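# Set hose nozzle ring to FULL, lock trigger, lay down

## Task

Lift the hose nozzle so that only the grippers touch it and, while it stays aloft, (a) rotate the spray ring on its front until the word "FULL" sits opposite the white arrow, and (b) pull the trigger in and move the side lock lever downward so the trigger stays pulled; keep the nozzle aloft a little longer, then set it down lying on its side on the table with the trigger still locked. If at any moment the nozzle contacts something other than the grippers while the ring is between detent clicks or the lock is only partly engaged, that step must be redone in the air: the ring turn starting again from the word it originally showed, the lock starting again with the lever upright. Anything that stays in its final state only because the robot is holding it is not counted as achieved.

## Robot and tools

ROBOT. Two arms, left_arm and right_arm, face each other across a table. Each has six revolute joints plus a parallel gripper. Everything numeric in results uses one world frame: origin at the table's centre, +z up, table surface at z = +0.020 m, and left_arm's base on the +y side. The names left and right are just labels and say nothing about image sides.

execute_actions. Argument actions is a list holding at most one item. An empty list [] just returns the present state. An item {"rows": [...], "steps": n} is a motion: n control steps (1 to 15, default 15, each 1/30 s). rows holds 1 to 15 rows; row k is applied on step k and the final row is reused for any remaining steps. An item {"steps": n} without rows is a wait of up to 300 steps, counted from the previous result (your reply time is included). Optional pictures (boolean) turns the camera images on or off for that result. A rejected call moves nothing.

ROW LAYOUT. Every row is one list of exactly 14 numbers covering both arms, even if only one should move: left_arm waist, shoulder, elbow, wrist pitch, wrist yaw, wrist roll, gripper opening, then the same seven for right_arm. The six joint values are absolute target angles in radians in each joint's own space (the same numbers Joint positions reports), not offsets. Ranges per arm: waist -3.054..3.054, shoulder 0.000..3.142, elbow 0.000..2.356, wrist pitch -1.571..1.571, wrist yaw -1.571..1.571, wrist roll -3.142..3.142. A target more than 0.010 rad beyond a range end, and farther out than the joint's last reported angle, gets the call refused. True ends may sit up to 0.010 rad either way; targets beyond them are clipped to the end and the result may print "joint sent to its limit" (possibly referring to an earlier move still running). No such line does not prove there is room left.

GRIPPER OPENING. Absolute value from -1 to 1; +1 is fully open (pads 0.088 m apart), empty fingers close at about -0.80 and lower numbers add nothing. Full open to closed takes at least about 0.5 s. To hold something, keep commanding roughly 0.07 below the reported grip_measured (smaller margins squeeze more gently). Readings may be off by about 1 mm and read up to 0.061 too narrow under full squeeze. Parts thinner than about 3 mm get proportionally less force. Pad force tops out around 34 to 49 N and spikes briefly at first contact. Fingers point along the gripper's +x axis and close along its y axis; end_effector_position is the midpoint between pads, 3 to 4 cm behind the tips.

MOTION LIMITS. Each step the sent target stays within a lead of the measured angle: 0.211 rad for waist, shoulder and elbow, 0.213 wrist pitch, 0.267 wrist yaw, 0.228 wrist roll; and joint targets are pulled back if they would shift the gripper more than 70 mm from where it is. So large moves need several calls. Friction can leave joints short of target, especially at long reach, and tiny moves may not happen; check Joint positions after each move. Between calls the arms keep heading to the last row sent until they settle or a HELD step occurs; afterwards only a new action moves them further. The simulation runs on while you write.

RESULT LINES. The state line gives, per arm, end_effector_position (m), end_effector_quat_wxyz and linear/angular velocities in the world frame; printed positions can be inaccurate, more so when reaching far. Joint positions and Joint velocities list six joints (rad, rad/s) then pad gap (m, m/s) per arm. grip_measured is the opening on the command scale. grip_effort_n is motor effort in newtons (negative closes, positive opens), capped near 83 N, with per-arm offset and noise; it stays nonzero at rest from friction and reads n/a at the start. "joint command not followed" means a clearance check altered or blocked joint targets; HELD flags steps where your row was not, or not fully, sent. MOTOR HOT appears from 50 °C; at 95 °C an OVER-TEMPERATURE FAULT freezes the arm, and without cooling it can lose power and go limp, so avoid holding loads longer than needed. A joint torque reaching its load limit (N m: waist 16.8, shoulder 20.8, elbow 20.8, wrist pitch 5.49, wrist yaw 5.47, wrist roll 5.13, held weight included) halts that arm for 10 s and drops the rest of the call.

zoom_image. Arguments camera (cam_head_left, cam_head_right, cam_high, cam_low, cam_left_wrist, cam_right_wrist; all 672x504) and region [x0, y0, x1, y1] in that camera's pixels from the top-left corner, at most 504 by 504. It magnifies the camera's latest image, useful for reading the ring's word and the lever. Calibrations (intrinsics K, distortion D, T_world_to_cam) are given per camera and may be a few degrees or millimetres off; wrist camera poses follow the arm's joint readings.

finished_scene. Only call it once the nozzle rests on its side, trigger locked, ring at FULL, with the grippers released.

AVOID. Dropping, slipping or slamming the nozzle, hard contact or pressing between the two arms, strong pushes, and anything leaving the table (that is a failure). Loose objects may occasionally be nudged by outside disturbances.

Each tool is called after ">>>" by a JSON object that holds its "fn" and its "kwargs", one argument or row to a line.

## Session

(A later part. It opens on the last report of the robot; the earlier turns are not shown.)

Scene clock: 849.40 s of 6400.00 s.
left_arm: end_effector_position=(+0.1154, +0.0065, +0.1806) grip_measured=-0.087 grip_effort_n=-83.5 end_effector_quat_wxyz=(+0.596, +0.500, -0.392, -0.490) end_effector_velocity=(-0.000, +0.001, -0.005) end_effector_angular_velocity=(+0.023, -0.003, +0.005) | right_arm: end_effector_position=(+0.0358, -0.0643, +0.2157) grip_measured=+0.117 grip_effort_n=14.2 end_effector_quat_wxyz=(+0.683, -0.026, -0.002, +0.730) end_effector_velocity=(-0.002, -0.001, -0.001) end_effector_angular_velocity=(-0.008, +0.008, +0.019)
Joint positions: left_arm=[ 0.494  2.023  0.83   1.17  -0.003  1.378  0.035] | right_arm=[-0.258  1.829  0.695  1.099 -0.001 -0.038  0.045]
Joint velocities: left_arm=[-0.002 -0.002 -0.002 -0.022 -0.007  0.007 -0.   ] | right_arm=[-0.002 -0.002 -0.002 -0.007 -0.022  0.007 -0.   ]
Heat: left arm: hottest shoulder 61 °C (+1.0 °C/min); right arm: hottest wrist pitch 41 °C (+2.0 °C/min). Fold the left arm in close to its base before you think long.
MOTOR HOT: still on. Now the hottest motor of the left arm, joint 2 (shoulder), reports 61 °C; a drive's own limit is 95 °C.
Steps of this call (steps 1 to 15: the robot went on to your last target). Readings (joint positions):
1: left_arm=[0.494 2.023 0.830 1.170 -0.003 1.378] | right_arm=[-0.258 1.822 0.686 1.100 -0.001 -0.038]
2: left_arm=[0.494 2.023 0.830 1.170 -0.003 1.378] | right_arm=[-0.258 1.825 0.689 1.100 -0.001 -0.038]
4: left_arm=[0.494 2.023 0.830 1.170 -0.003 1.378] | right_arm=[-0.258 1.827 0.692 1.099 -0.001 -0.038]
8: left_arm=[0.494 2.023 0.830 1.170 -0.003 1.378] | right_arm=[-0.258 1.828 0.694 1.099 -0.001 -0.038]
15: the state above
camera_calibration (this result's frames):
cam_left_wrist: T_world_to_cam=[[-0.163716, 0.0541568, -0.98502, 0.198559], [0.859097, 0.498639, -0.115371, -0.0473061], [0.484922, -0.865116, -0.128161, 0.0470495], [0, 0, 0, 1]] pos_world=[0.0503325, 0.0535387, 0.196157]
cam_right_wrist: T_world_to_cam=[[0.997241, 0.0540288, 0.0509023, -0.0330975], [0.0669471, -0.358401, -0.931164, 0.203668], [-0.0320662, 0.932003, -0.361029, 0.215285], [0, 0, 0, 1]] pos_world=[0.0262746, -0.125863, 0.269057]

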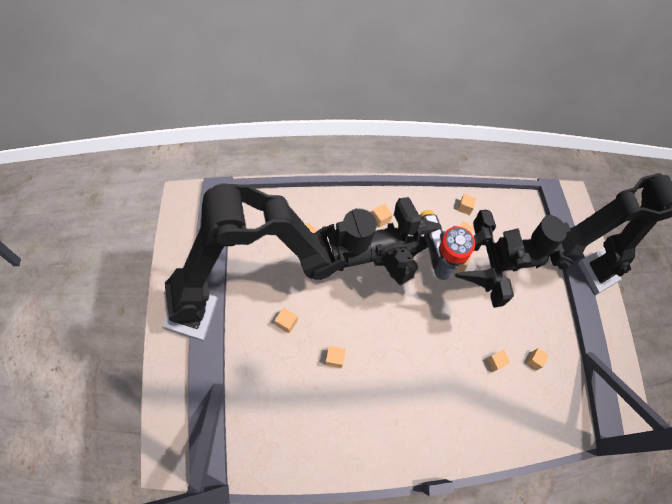

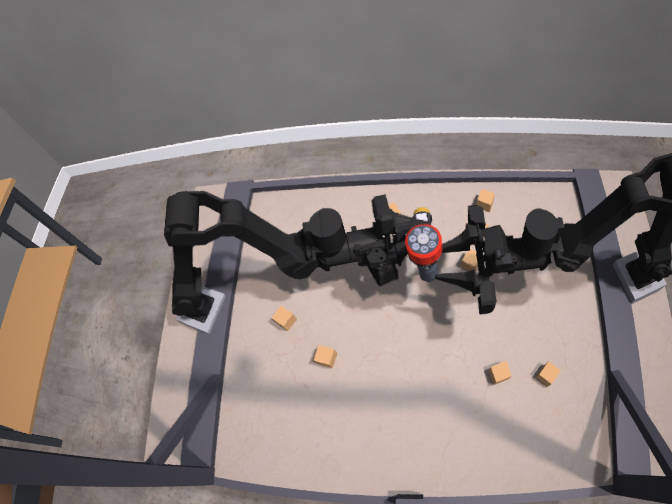

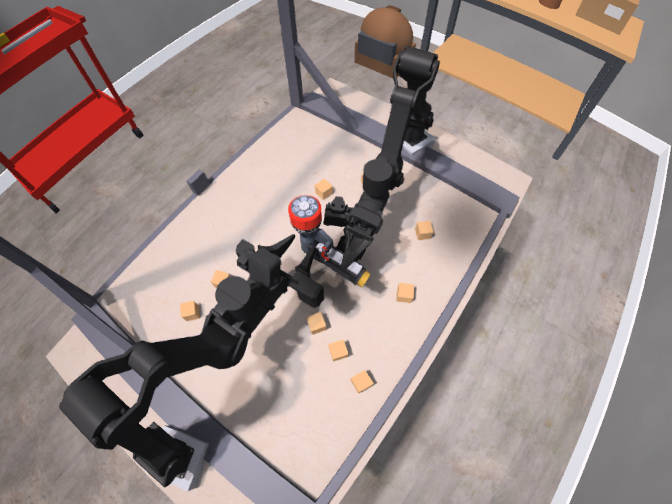

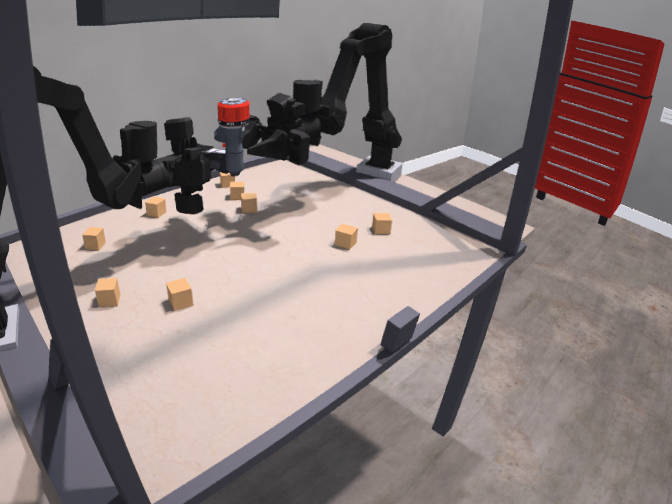

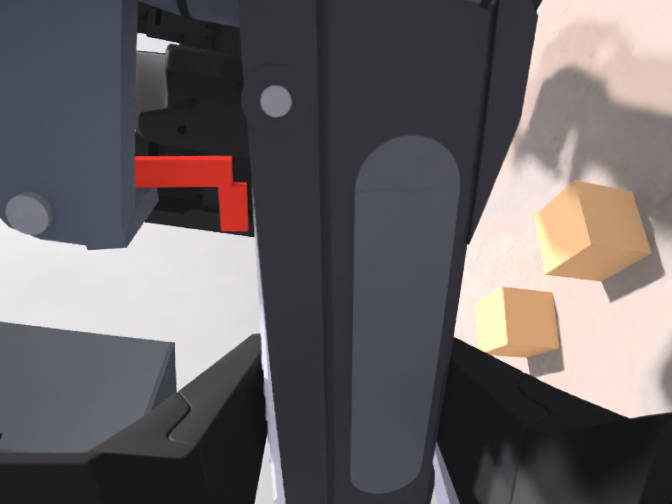

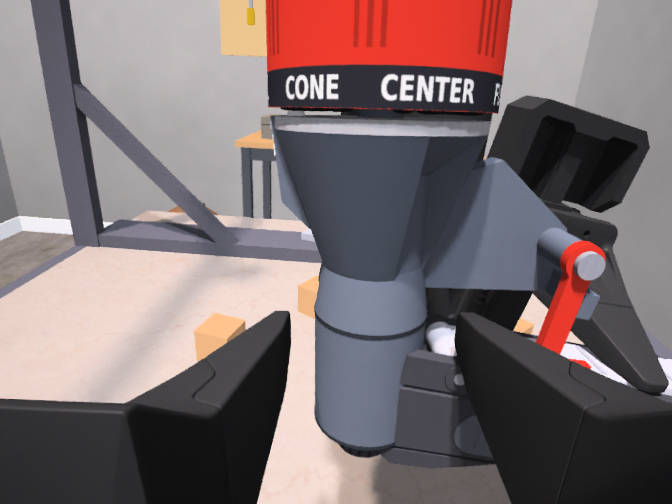

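>>> {"fn": "execute_actions", "kwargs": {
  "actions": [
    {"rows": [[0.492,2.000,0.840,1.180,0,1.377,-0.25,-0.256,1.8484,0.7075,1.0894,0,-0.043,0.11],[0.492,2.000,0.840,1.180,0,1.377,-0.25,-0.256,1.8530,0.7139,1.0876,0,-0.043,0.10],[0.492,2.000,0.840,1.180,0,1.377,-0.25,-0.256,1.8576,0.7203,1.0858,0,-0.043,0.09],[0.492,2.000,0.840,1.180,0,1.377,-0.25,-0.256,1.8621,0.7267,1.0840,0,-0.043,0.08],[0.492,2.000,0.840,1.180,0,1.377,-0.25,-0.256,1.8667,0.7331,1.0822,0,-0.043,0.07],[0.492,2.000,0.840,1.180,0,1.377,-0.25,-0.256,1.8713,0.7395,1.0804,0,-0.043,0.06],[0.492,2.000,0.840,1.180,0,1.377,-0.25,-0.256,1.8759,0.7459,1.0786,0,-0.043,0.05],[0.492,2.000,0.840,1.180,0,1.377,-0.25,-0.256,1.8805,0.7522,1.0767,0,-0.043,0.04],[0.492,2.000,0.840,1.180,0,1.377,-0.25,-0.256,1.8851,0.7586,1.0749,0,-0.043,0.04],[0.492,2.000,0.840,1.180,0,1.377,-0.25,-0.256,1.8897,0.7650,1.0731,0,-0.043,0.04],[0.492,2.000,0.840,1.180,0,1.377,-0.25,-0.256,1.8943,0.7714,1.0713,0,-0.043,0.04],[0.492,2.000,0.840,1.180,0,1.377,-0.25,-0.256,1.8988,0.7778,1.0695,0,-0.043,0.04],[0.492,2.000,0.840,1.180,0,1.377,-0.25,-0.256,1.9034,0.7842,1.0677,0,-0.043,0.04],[0.492,2.000,0.840,1.180,0,1.377,-0.25,-0.256,1.9080,0.7906,1.0659,0,-0.043,0.04],[0.492,2.000,0.840,1.180,0,1.377,-0.25,-0.256,1.9126,0.7970,1.0641,0,-0.043,0.04]], "steps": 15}
  ],
  "pictures": false
}}

>>> {"fn": "execute_actions", "kwargs": {
  "actions": [
    {"steps": 15}
  ]
}}

Scene clock: 863.83 s of 6400.00 s.
left_arm: end_effector_position=(+0.1154, +0.0065, +0.1802) grip_measured=-0.087 grip_effort_n=-83.5 end_effector_quat_wxyz=(+0.596, +0.501, -0.392, -0.490) end_effector_velocity=(-0.003, +0.000, -0.007) end_effector_angular_velocity=(+0.028, -0.002, -0.000) | right_arm: end_effector_position=(+0.0346, -0.0456, +0.2153) grip_measured=+0.044 grip_effort_n=-17.9 end_effector_quat_wxyz=(+0.683, -0.026, -0.002, +0.730) end_effector_velocity=(-0.002, +0.036, -0.011) end_effector_angular_velocity=(-0.031, -0.010, -0.005)
Joint positions: left_arm=[ 0.494  2.023  0.83   1.169 -0.003  1.378  0.035] | right_arm=[-0.258  1.885  0.774  1.075 -0.001 -0.039  0.041]
Joint velocities: left_arm=[-0.007  0.002 -0.002 -0.022 -0.007  0.007  0.   ] | right_arm=[ 0.002  0.12   0.154 -0.066  0.007 -0.007 -0.001]
Heat: left arm: hottest shoulder 61 °C (+1.0 °C/min); right arm: hottest wrist pitch 40 °C (+1.0 °C/min). Fold the left arm in close to its base before you think long.
MOTOR HOT: still on. Now the hottest motor of the left arm, joint 2 (shoulder), reports 61 °C; a drive's own limit is 95 °C.
Steps of this call (steps 1 to 15: the robot went on to your last target; steps 16 to 90: nothing new was sent; then 10.93 s passed at rest; steps 91 to 105: all 15 steps of this action). Readings (joint positions):
91: left_arm=[0.494 2.023 0.830 1.170 -0.003 1.378] | right_arm=[-0.258 1.830 0.695 1.098 -0.001 -0.038]
92: left_arm=[0.494 2.023 0.830 1.170 -0.003 1.378] | right_arm=[-0.258 1.832 0.698 1.096 -0.001 -0.038]
94: left_arm=[0.494 2.023 0.830 1.170 -0.003 1.378] | right_arm=[-0.258 1.839 0.707 1.092 -0.001 -0.038]
98: left_arm=[0.494 2.023 0.830 1.170 -0.003 1.378] | right_arm=[-0.258 1.857 0.731 1.086 -0.001 -0.038]
105: the state above

Scene clock: 864.33 s of 6400.00 s.
left_arm: end_effector_position=(+0.1153, +0.0066, +0.1799) grip_measured=-0.087 grip_effort_n=-83.5 end_effector_quat_wxyz=(+0.596, +0.501, -0.392, -0.491) end_effector_velocity=(-0.000, +0.002, -0.009) end_effector_angular_velocity=(+0.030, +0.014, +0.005) | right_arm: end_effector_position=(+0.0344, -0.0428, +0.2152) grip_measured=+0.042 grip_effort_n=-18.4 end_effector_quat_wxyz=(+0.683, -0.026, -0.002, +0.730) end_effector_velocity=(+0.000, +0.000, -0.005) end_effector_angular_velocity=(-0.022, +0.006, +0.005)
Joint positions: left_arm=[ 0.494  2.023  0.83   1.168 -0.002  1.378  0.035] | right_arm=[-0.258  1.893  0.786  1.071 -0.001 -0.039  0.041]
Joint velocities: left_arm=[-0.002  0.002 -0.007 -0.022 -0.007 -0.007 -0.   ] | right_arm=[-0.002  0.002  0.002 -0.022 -0.007  0.007  0.   ]
Heat: left arm: hottest shoulder 61 °C (+1.0 °C/min); right arm: hottest wrist pitch 40 °C (+1.0 °C/min). Fold the left arm in close to its base before you think long.
MOTOR HOT: still on. Now the hottest motor of the left arm, joint 2 (shoulder), reports 61 °C; a drive's own limit is 95 °C.
Steps of this call (steps 1 to 15: the robot went on to your last target). Readings (joint positions):
1: left_arm=[0.494 2.023 0.830 1.169 -0.003 1.378] | right_arm=[-0.258 1.888 0.779 1.073 -0.001 -0.039]
2: left_arm=[0.494 2.023 0.830 1.169 -0.003 1.378] | right_arm=[-0.258 1.890 0.782 1.072 -0.001 -0.039]
4: left_arm=[0.494 2.023 0.830 1.168 -0.003 1.378] | right_arm=[-0.258 1.892 0.784 1.071 -0.001 -0.039]
8: left_arm=[0.494 2.023 0.830 1.168 -0.002 1.378] | right_arm=[-0.258 1.893 0.786 1.071 -0.001 -0.039]
15: the state above
camera_calibration (this result's frames):
cam_left_wrist: T_world_to_cam=[[-0.16424, 0.05685, -0.984781, 0.197905], [0.859411, 0.498284, -0.114566, -0.0474784], [0.484187, -0.865148, -0.130696, 0.0476296], [0, 0, 0, 1]] pos_world=[0.0502459, 0.0536134, 0.195679]
cam_right_wrist: T_world_to_cam=[[0.997199, 0.0540728, 0.0516676, -0.0330163], [0.067688, -0.358707, -0.930993, 0.210921], [-0.0318079, 0.931883, -0.361362, 0.195075], [0, 0, 0, 1]] pos_world=[0.0248519, -0.104343, 0.268564]

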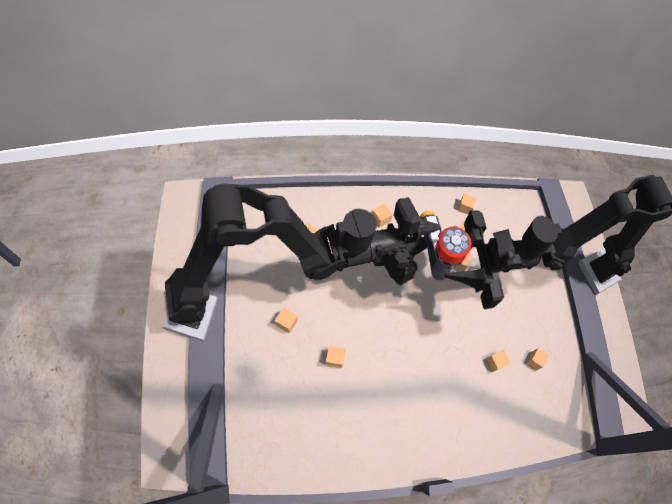

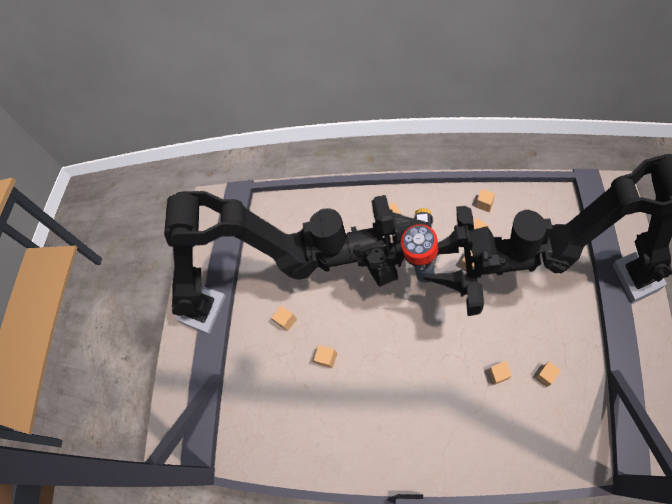

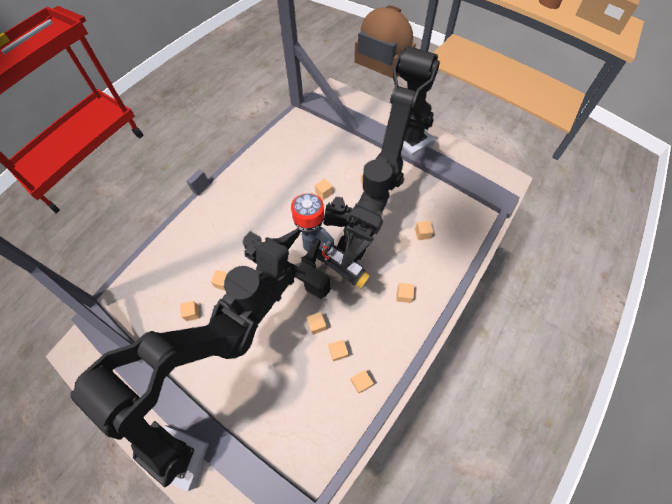

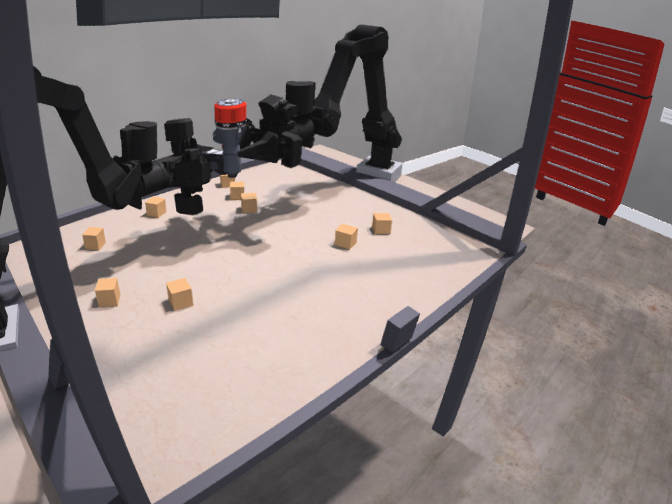

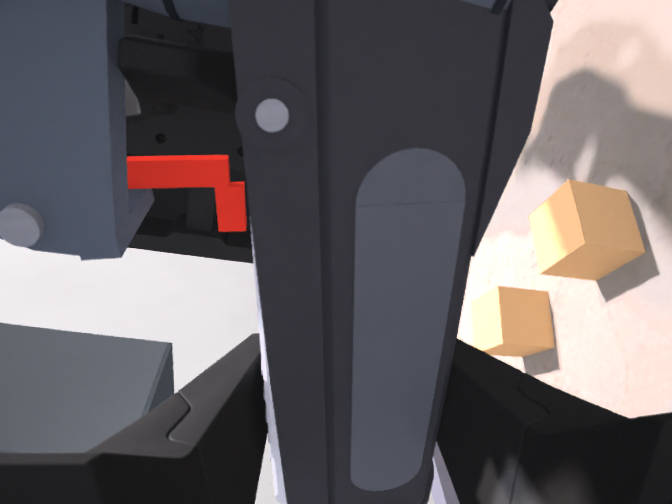

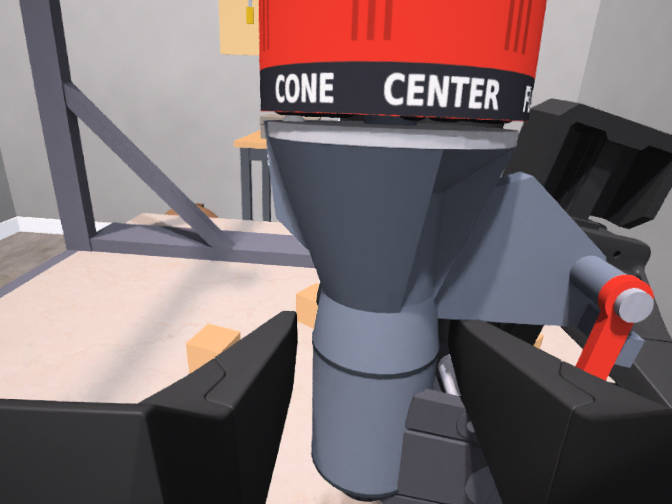

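>>> {"fn": "execute_actions", "kwargs": {
  "actions": [
    {"rows": [[0.492,2.000,0.840,1.180,0,1.377,-0.25,-0.257,1.9100,0.7970,1.0660,0,-0.043,0.03],[0.492,2.000,0.840,1.180,0,1.377,-0.25,-0.257,1.9100,0.7970,1.0660,0,-0.043,0.02],[0.492,2.000,0.840,1.180,0,1.377,-0.25,-0.257,1.9100,0.7970,1.0660,0,-0.043,0.01],[0.492,2.000,0.840,1.180,0,1.377,-0.25,-0.257,1.9100,0.7970,1.0660,0,-0.043,0.0],[0.492,2.000,0.840,1.180,0,1.377,-0.25,-0.257,1.9100,0.7970,1.0660,0,-0.043,-0.01],[0.492,2.000,0.840,1.180,0,1.377,-0.25,-0.257,1.9100,0.7970,1.0660,0,-0.043,-0.02],[0.492,2.000,0.840,1.180,0,1.377,-0.25,-0.257,1.9100,0.7970,1.0660,0,-0.043,-0.03],[0.492,2.000,0.840,1.180,0,1.377,-0.25,-0.257,1.9100,0.7970,1.0660,0,-0.043,-0.04],[0.492,2.000,0.840,1.180,0,1.377,-0.25,-0.257,1.9100,0.7970,1.0660,0,-0.043,-0.05],[0.492,2.000,0.840,1.180,0,1.377,-0.25,-0.257,1.9100,0.7970,1.0660,0,-0.043,-0.06]], "steps": 15}
  ]
}}

Scene clock: 875.43 s of 6400.00 s.
left_arm: end_effector_position=(+0.1137, +0.0062, +0.1799) grip_measured=-0.087 grip_effort_n=-83.5 end_effector_quat_wxyz=(+0.594, +0.500, -0.393, -0.492) end_effector_velocity=(-0.003, +0.000, -0.005) end_effector_angular_velocity=(+0.023, -0.003, -0.000) | right_arm: end_effector_position=(+0.0345, -0.0427, +0.2154) grip_measured=-0.054 grip_effort_n=-22.1 end_effector_quat_wxyz=(+0.683, -0.026, -0.002, +0.730) end_effector_velocity=(+0.000, -0.002, -0.003) end_effector_angular_velocity=(-0.012, -0.008, +0.005)
Joint positions: left_arm=[0.492 2.023 0.83  1.168 0.001 1.378 0.035] | right_arm=[-0.258  1.893  0.787  1.071 -0.001 -0.039  0.036]
Joint velocities: left_arm=[-0.007 -0.002 -0.002 -0.022 -0.007  0.007 -0.   ] | right_arm=[-0.002 -0.002 -0.007 -0.007 -0.007 -0.007 -0.002]
Heat: left arm: hottest shoulder 61 °C (+1.0 °C/min); right arm: hottest wrist pitch 39 °C (-1.0 °C/min). Fold the left arm in close to its base before you think long.
MOTOR HOT: still on. Now the hottest motor of the left arm, joint 2 (shoulder), reports 61 °C; a drive's own limit is 95 °C.
Steps of this call (steps 1 to 15: the robot went on to your last target; steps 16 to 90: nothing new was sent; then 7.60 s passed at rest; steps 91 to 105: all 15 steps of this action). Readings (joint positions):
91: left_arm=[0.494 2.023 0.830 1.168 -0.002 1.378] | right_arm=[-0.258 1.893 0.786 1.071 -0.001 -0.039]
92: left_arm=[0.494 2.023 0.830 1.168 -0.002 1.378] | right_arm=[-0.258 1.893 0.786 1.071 -0.001 -0.039]
94: left_arm=[0.494 2.023 0.830 1.168 -0.001 1.378] | right_arm=[-0.258 1.893 0.786 1.071 -0.001 -0.039]
98: left_arm=[0.492 2.023 0.830 1.168 0.000 1.378] | right_arm=[-0.258 1.893 0.786 1.071 -0.001 -0.039]
105: the state above
camera_calibration (this result's frames):
cam_left_wrist: T_world_to_cam=[[-0.164009, 0.0577106, -0.984769, 0.197633], [0.862051, 0.493686, -0.114639, -0.0462235], [0.479551, -0.867723, -0.130718, 0.048647], [0, 0, 0, 1]] pos_world=[0.0489318, 0.0536265, 0.195683]
cam_right_wrist: T_world_to_cam=[[0.99724, 0.0532927, 0.0516907, -0.0331774], [0.0674171, -0.358402, -0.93113, 0.211131], [-0.0310963, 0.932045, -0.361006, 0.194959], [0, 0, 0, 1]] pos_world=[0.0249145, -0.104272, 0.268686]

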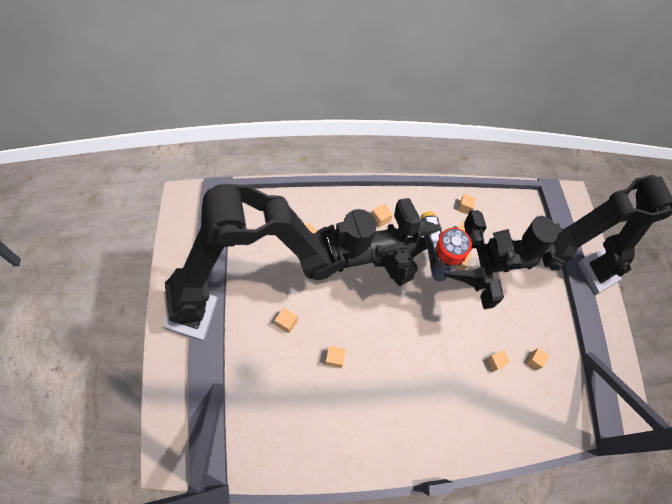

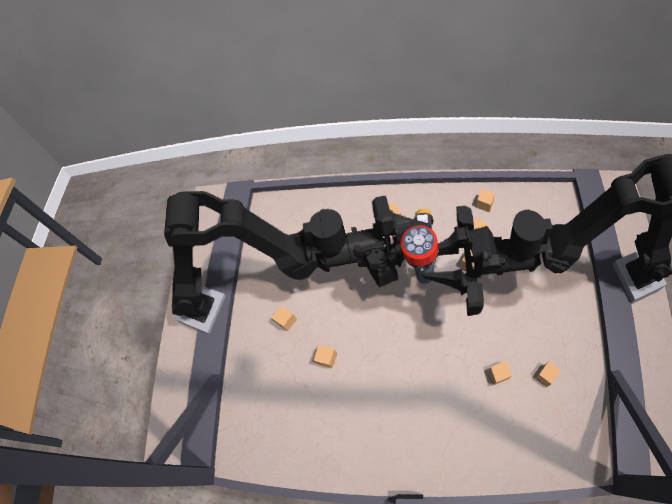

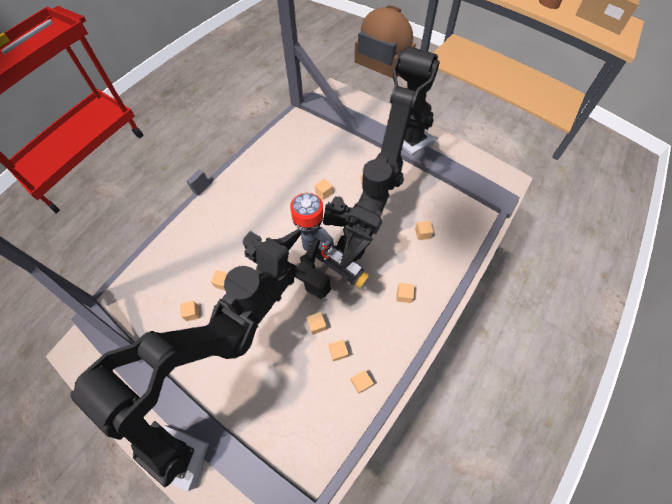

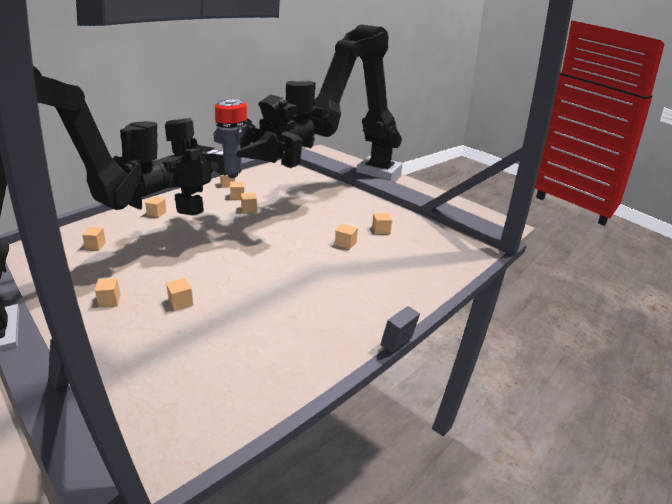

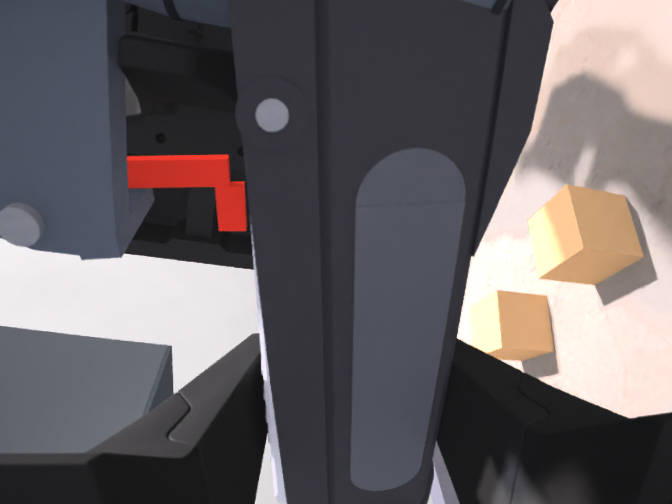

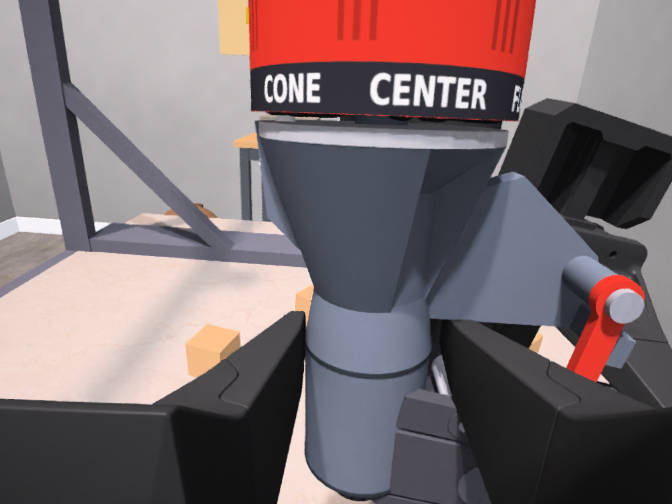

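>>> {"fn": "execute_actions", "kwargs": {
  "actions": [
    {"rows": [[0.492,2.000,0.840,1.178,0,1.377,-0.25,-0.257,1.9000,0.7920,1.0720,0,-0.043,-0.05],[0.492,2.000,0.840,1.178,0,1.377,-0.25,-0.257,1.8960,0.7920,1.0750,0,-0.043,-0.05],[0.492,2.000,0.840,1.178,0,1.377,-0.25,-0.257,1.8940,0.7920,1.0770,0,-0.043,-0.05],[0.492,2.000,0.840,1.178,0,1.377,-0.25,-0.257,1.8940,0.7920,1.0790,0,-0.043,-0.05],[0.492,2.000,0.840,1.178,0,1.377,-0.25,-0.257,1.8940,0.7920,1.0810,0,-0.043,-0.05],[0.492,2.000,0.840,1.178,0,1.377,-0.25,-0.257,1.8940,0.7920,1.0810,0,-0.043,-0.05],[0.492,2.000,0.840,1.178,0,1.377,-0.25,-0.257,1.8940,0.7920,1.0810,0,-0.043,-0.05],[0.492,2.000,0.840,1.178,0,1.377,-0.25,-0.256,1.8940,0.7920,1.0810,0,-0.043,-0.05],[0.492,2.000,0.840,1.178,0,1.377,-0.25,-0.255,1.8940,0.7920,1.0810,0,-0.043,-0.05],[0.492,2.000,0.840,1.178,0,1.377,-0.25,-0.254,1.8940,0.7920,1.0810,0,-0.043,-0.05],[0.492,2.000,0.840,1.178,0,1.377,-0.25,-0.253,1.8940,0.7920,1.0810,0,-0.043,-0.05],[0.492,2.000,0.840,1.178,0,1.377,-0.25,-0.252,1.8940,0.7920,1.0810,0,-0.043,-0.05]], "steps": 15}
  ],
  "pictures": false
}}

>>> {"fn": "execute_actions", "kwargs": {
  "actions": [
    {"steps": 10}
  ]
}}

Scene clock: 882.57 s of 6400.00 s.
left_arm: end_effector_position=(+0.1137, +0.0062, +0.1798) grip_measured=-0.087 grip_effort_n=-83.5 end_effector_quat_wxyz=(+0.594, +0.500, -0.393, -0.493) end_effector_velocity=(-0.000, +0.001, +0.002) end_effector_angular_velocity=(-0.006, -0.009, +0.005) | right_arm: end_effector_position=(+0.0345, -0.0427, +0.2170) grip_measured=-0.052 grip_effort_n=12.8 end_effector_quat_wxyz=(+0.683, -0.023, -0.004, +0.730) end_effector_velocity=(+0.000, -0.001, -0.001) end_effector_angular_velocity=(-0.007, -0.008, +0.005)
Joint positions: left_arm=[0.492 2.023 0.83  1.168 0.001 1.378 0.035] | right_arm=[-0.258  1.893  0.787  1.078 -0.001 -0.039  0.036]
Joint velocities: left_arm=[-0.002 -0.002 -0.002  0.007 -0.007  0.007 -0.   ] | right_arm=[-0.002 -0.002 -0.002 -0.007 -0.007 -0.007 -0.   ]
Heat: left arm: hottest shoulder 61 °C (+1.0 °C/min); right arm: hottest wrist pitch 39 °C (-1.0 °C/min). Fold the left arm in close to its base before you think long.
MOTOR HOT: still on. Now the hottest motor of the left arm, joint 2 (shoulder), reports 61 °C; a drive's own limit is 95 °C.
Steps of this call (steps 1 to 15: the robot went on to your last target; steps 16 to 90: nothing new was sent; then 3.63 s passed at rest; steps 91 to 105: all 15 steps of this action). Readings (joint positions):
91: left_arm=[0.492 2.023 0.830 1.168 0.001 1.378] | right_arm=[-0.258 1.893 0.787 1.071 -0.001 -0.039]
92: left_arm=[0.492 2.023 0.830 1.168 0.001 1.378] | right_arm=[-0.258 1.893 0.787 1.071 -0.001 -0.039]
94: left_arm=[0.492 2.023 0.830 1.168 0.001 1.378] | right_arm=[-0.258 1.893 0.787 1.073 -0.001 -0.039]
98: left_arm=[0.492 2.023 0.830 1.168 0.001 1.378] | right_arm=[-0.258 1.893 0.787 1.077 -0.001 -0.039]
105: the state above

Scene clock: 882.90 s of 6400.00 s.
left_arm: end_effector_position=(+0.1137, +0.0062, +0.1798) grip_measured=-0.087 grip_effort_n=-83.5 end_effector_quat_wxyz=(+0.594, +0.500, -0.393, -0.493) end_effector_velocity=(+0.002, +0.001, -0.001) end_effector_angular_velocity=(+0.003, +0.022, +0.020) | right_arm: end_effector_position=(+0.0345, -0.0427, +0.2170) grip_measured=-0.052 grip_effort_n=12.8 end_effector_quat_wxyz=(+0.683, -0.023, -0.004, +0.730) end_effector_velocity=(+0.000, -0.001, -0.001) end_effector_angular_velocity=(-0.006, -0.022, +0.006)
Joint positions: left_arm=[0.492 2.023 0.83  1.168 0.001 1.378 0.035] | right_arm=[-0.258  1.893  0.787  1.078 -0.001 -0.039  0.036]
Joint velocities: left_arm=[-0.002 -0.002 -0.002 -0.007 -0.022 -0.022 -0.   ] | right_arm=[-0.002 -0.002 -0.002 -0.007 -0.007 -0.022  0.   ]
Heat: left arm: hottest shoulder 61 °C (+1.0 °C/min); right arm: hottest wrist pitch 39 °C (-1.0 °C/min). Fold the left arm in close to its base before you think long.
MOTOR HOT: still on. Now the hottest motor of the left arm, joint 2 (shoulder), reports 61 °C; a drive's own limit is 95 °C.
Steps of this call (steps 1 to 10: the robot went on to your last target). Readings (joint positions):
1: left_arm=[0.492 2.023 0.830 1.168 0.001 1.378] | right_arm=[-0.258 1.893 0.787 1.078 -0.001 -0.039]
2: left_arm=[0.492 2.023 0.830 1.168 0.001 1.378] | right_arm=[-0.258 1.893 0.787 1.078 -0.001 -0.039]
4: left_arm=[0.492 2.023 0.830 1.168 0.001 1.378] | right_arm=[-0.258 1.893 0.787 1.078 -0.001 -0.039]
8: left_arm=[0.492 2.023 0.830 1.168 0.001 1.378] | right_arm=[-0.258 1.893 0.787 1.078 -0.001 -0.039]
10: the state above
camera_calibration (this result's frames):
cam_left_wrist: T_world_to_cam=[[-0.164074, 0.0581388, -0.984733, 0.197541], [0.862229, 0.4934, -0.114532, -0.0462171], [0.479208, -0.867858, -0.131083, 0.0487601], [0, 0, 0, 1]] pos_world=[0.0488947, 0.0536356, 0.195623]
cam_right_wrist: T_world_to_cam=[[0.997264, 0.0529191, 0.0516111, -0.033258], [0.0669835, -0.351658, -0.933729, 0.213487], [-0.0312626, 0.934632, -0.354241, 0.194131], [0, 0, 0, 1]] pos_world=[0.024936, -0.104606, 0.269825]

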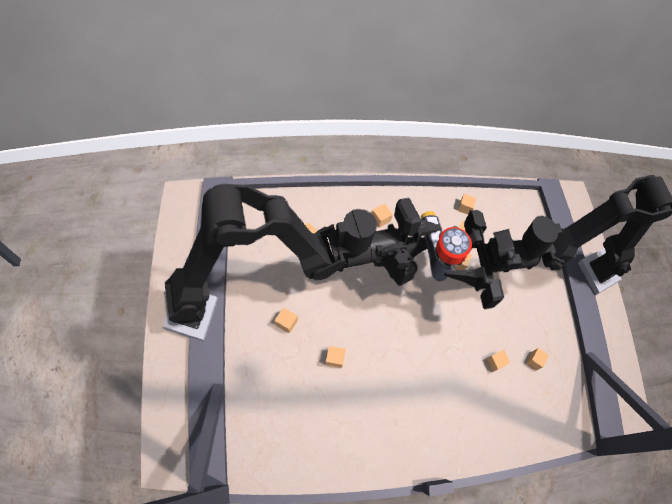

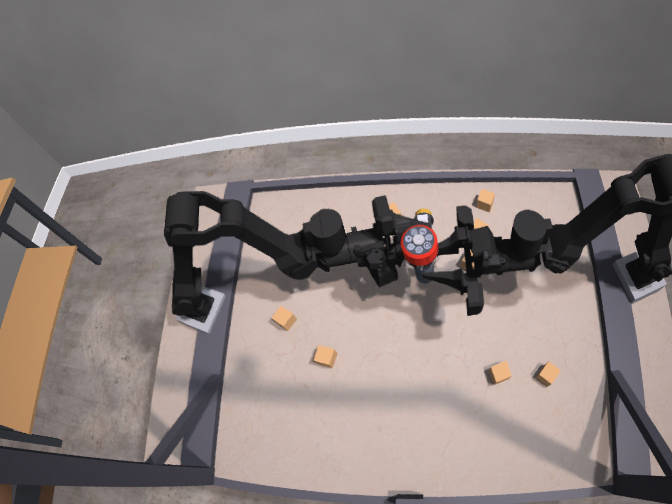

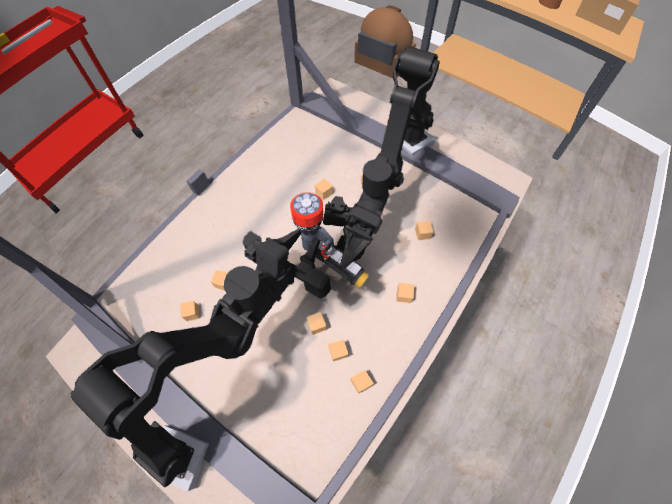

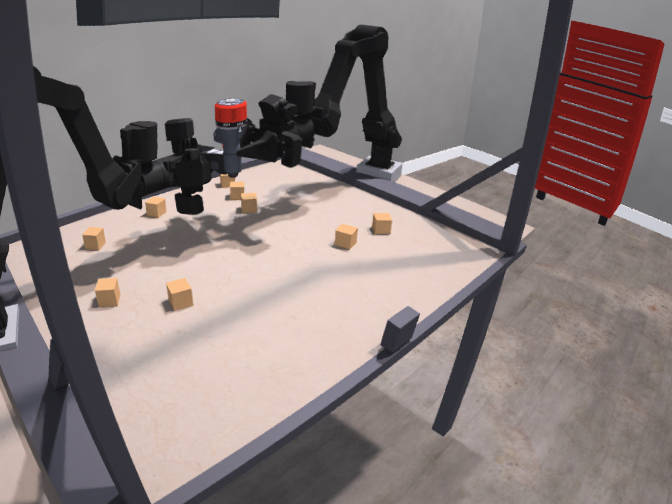

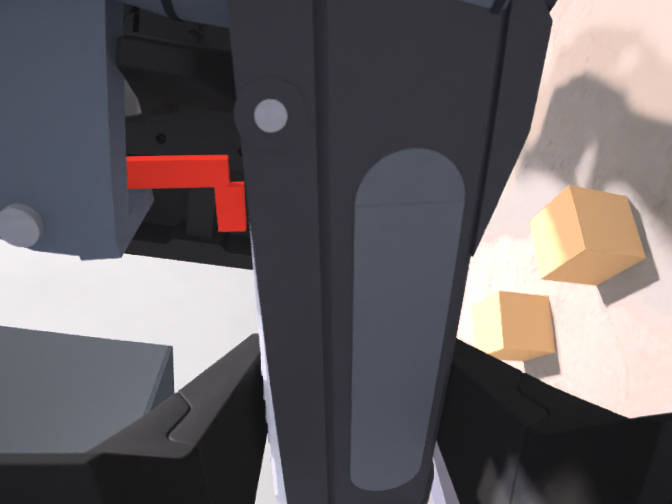

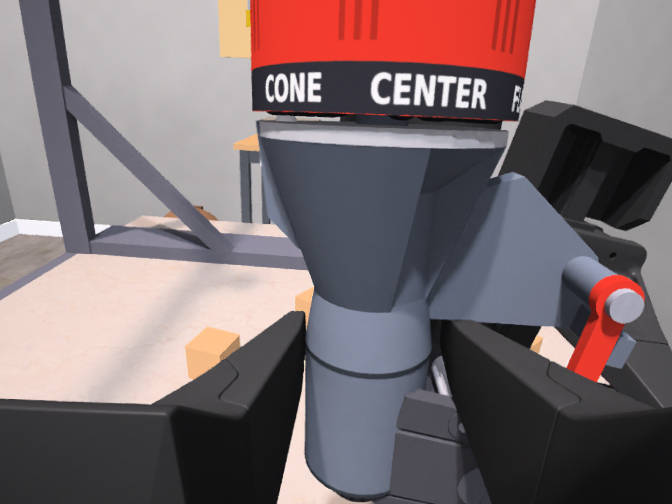

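>>> {"fn": "zoom_image", "kwargs": {
  "camera": "cam_left_wrist",
  "region": [60, 0, 330, 280]
}}

>>> {"fn": "zoom_image", "kwargs": {
  "camera": "cam_right_wrist",
  "region": [260, 240, 672, 504]
}}

>>> {"fn": "zoom_image", "kwargs": {
  "camera": "cam_low",
  "region": [170, 80, 320, 200]
}}

Region (60, 0, 330, 280) of cam_left_wrist's 672x504 image, scaled by 1.800, with more detail than that image has; it fills the left 486 columns of this view, and the rest is white.

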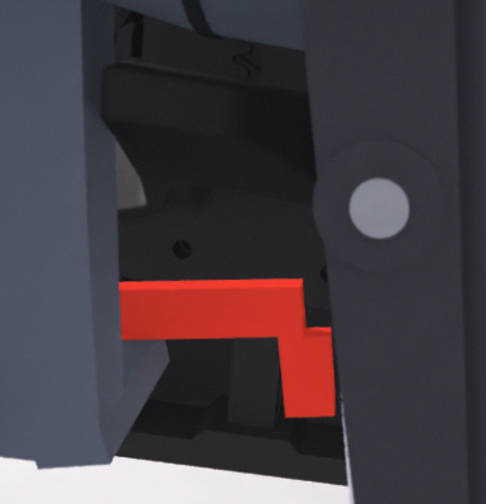

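Region (260, 240, 672, 504) of cam_right_wrist's 672x504 image, scaled by 1.223, with more detail than that image has; it fills the top 323 rows of this view, and the rest is white.

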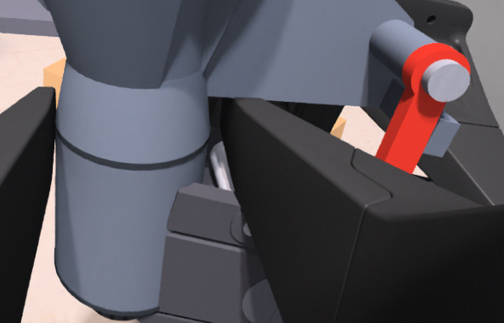

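Region (170, 80, 320, 200) of cam_low's 672x504 image, scaled by 3.360, with more detail than that image has; it fills the top 403 rows of this view, and the rest is white.

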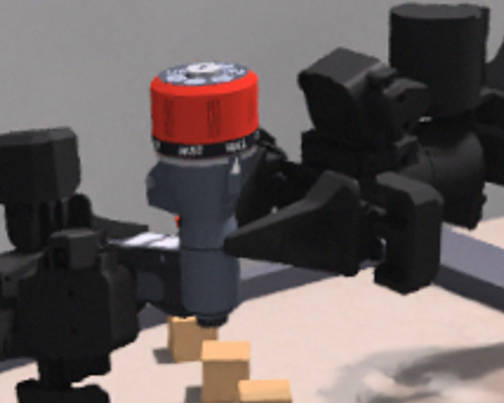

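>>> {"fn": "execute_actions", "kwargs": {
  "actions": [
    {"rows": [[0.492,2.000,0.840,1.178,0,1.377,-0.25,-0.256,1.8940,0.7920,1.0820,0,-0.043,-0.04],[0.492,2.000,0.840,1.178,0,1.377,-0.25,-0.256,1.8940,0.7920,1.0830,0,-0.043,-0.04],[0.492,2.000,0.840,1.178,0,1.377,-0.25,-0.256,1.8940,0.7920,1.0840,0,-0.043,-0.04],[0.492,2.000,0.840,1.178,0,1.377,-0.25,-0.256,1.8940,0.7920,1.0850,0,-0.043,-0.04],[0.492,2.000,0.840,1.178,0,1.377,-0.25,-0.256,1.8940,0.7920,1.0860,0,-0.043,-0.04],[0.492,2.000,0.840,1.178,0,1.377,-0.25,-0.256,1.8940,0.7920,1.0870,0,-0.043,-0.04]], "steps": 15}
  ]
}}

>>> {"fn": "zoom_image", "kwargs": {
  "camera": "cam_left_wrist",
  "region": [60, 0, 330, 280]
}}

Scene clock: 902.87 s of 6400.00 s.
left_arm: end_effector_position=(+0.1137, +0.0062, +0.1798) grip_measured=-0.087 grip_effort_n=-83.5 end_effector_quat_wxyz=(+0.594, +0.500, -0.393, -0.493) end_effector_velocity=(-0.000, +0.000, -0.004) end_effector_angular_velocity=(+0.007, +0.024, +0.005) | right_arm: end_effector_position=(+0.0345, -0.0427, +0.2178) grip_measured=-0.043 grip_effort_n=14.2 end_effector_quat_wxyz=(+0.683, -0.022, -0.006, +0.730) end_effector_velocity=(+0.002, -0.001, -0.005) end_effector_angular_velocity=(-0.021, -0.009, -0.010)
Joint positions: left_arm=[0.492 2.023 0.83  1.168 0.001 1.378 0.035] | right_arm=[-0.258  1.893  0.787  1.082 -0.001 -0.039  0.037]
Joint velocities: left_arm=[-0.002  0.002 -0.002 -0.007 -0.007 -0.022  0.   ] | right_arm=[-0.002 -0.002 -0.002 -0.022  0.007 -0.007  0.   ]
Heat: left arm: hottest shoulder 61 °C (+1.0 °C/min); right arm: hottest wrist pitch 40 °C (-1.0 °C/min). Fold the left arm in close to its base before you think long.
MOTOR HOT: still on. Now the hottest motor of the left arm, joint 2 (shoulder), reports 61 °C; a drive's own limit is 95 °C.
Steps of this call (steps 1 to 15: the robot went on to your last target; steps 16 to 90: nothing new was sent; then 16.47 s passed at rest; steps 91 to 105: all 15 steps of this action). Readings (joint positions):
91: left_arm=[0.492 2.023 0.830 1.168 0.001 1.378] | right_arm=[-0.258 1.893 0.787 1.078 -0.001 -0.039]
92: left_arm=[0.492 2.023 0.830 1.168 0.001 1.378] | right_arm=[-0.258 1.893 0.787 1.078 -0.001 -0.039]
94: left_arm=[0.492 2.023 0.830 1.168 0.001 1.378] | right_arm=[-0.258 1.893 0.787 1.079 -0.001 -0.039]
98: left_arm=[0.492 2.023 0.830 1.168 0.001 1.378] | right_arm=[-0.258 1.893 0.787 1.081 -0.001 -0.039]
105: the state above
camera_calibration (this result's frames):
cam_left_wrist: T_world_to_cam=[[-0.164074, 0.0581388, -0.984733, 0.197541], [0.862229, 0.4934, -0.114532, -0.0462171], [0.479208, -0.867858, -0.131083, 0.0487601], [0, 0, 0, 1]] pos_world=[0.0488947, 0.0536356, 0.195623]
cam_right_wrist: T_world_to_cam=[[0.997277, 0.0527227, 0.0515681, -0.0333002], [0.0667548, -0.348101, -0.935077, 0.214725], [-0.0313489, 0.935973, -0.350672, 0.193688], [0, 0, 0, 1]] pos_world=[0.0249475, -0.104785, 0.270423]

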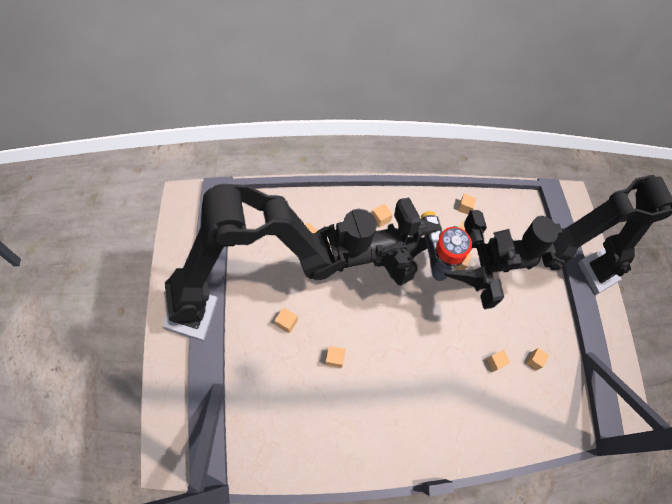

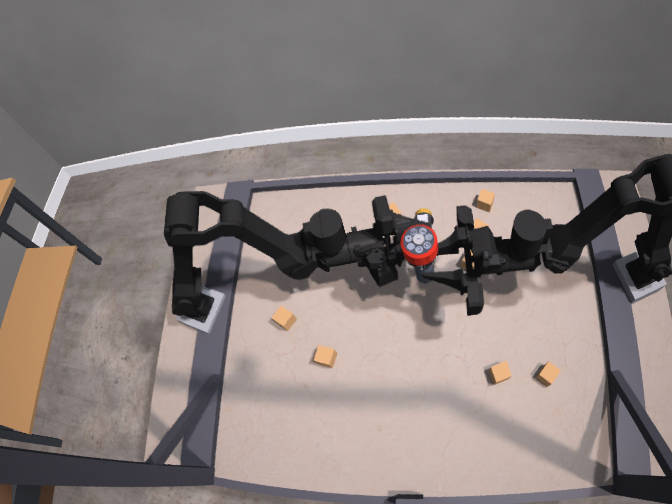

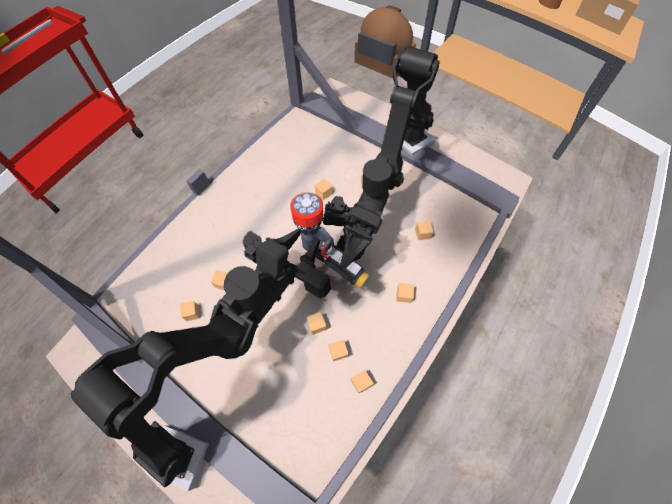

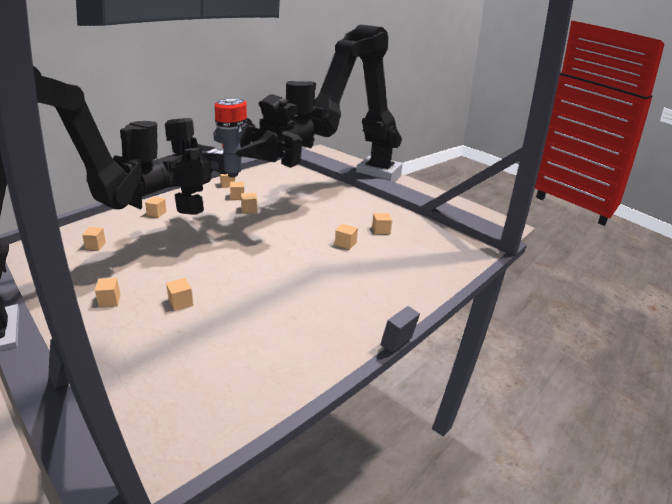

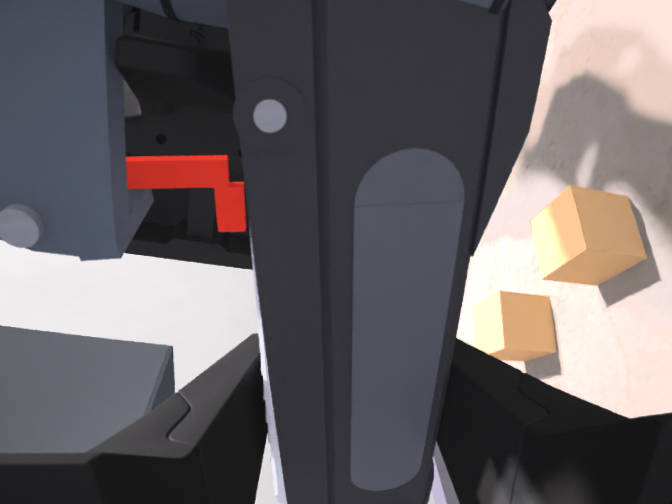

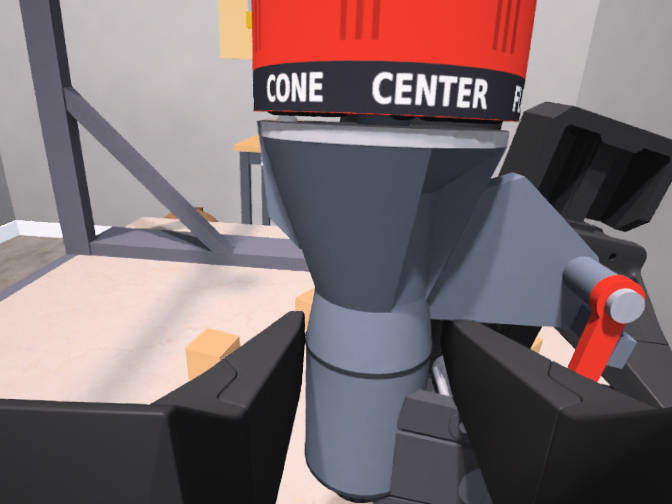

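Region (60, 0, 330, 280) of cam_left_wrist's 672x504 image, scaled by 1.800, with more detail than that image has; it fills the left 486 columns of this view, and the rest is white.

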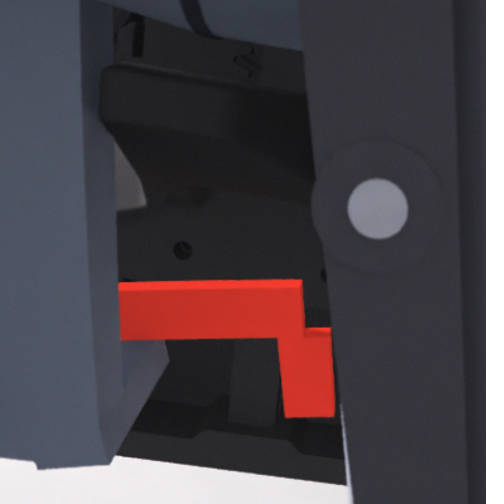

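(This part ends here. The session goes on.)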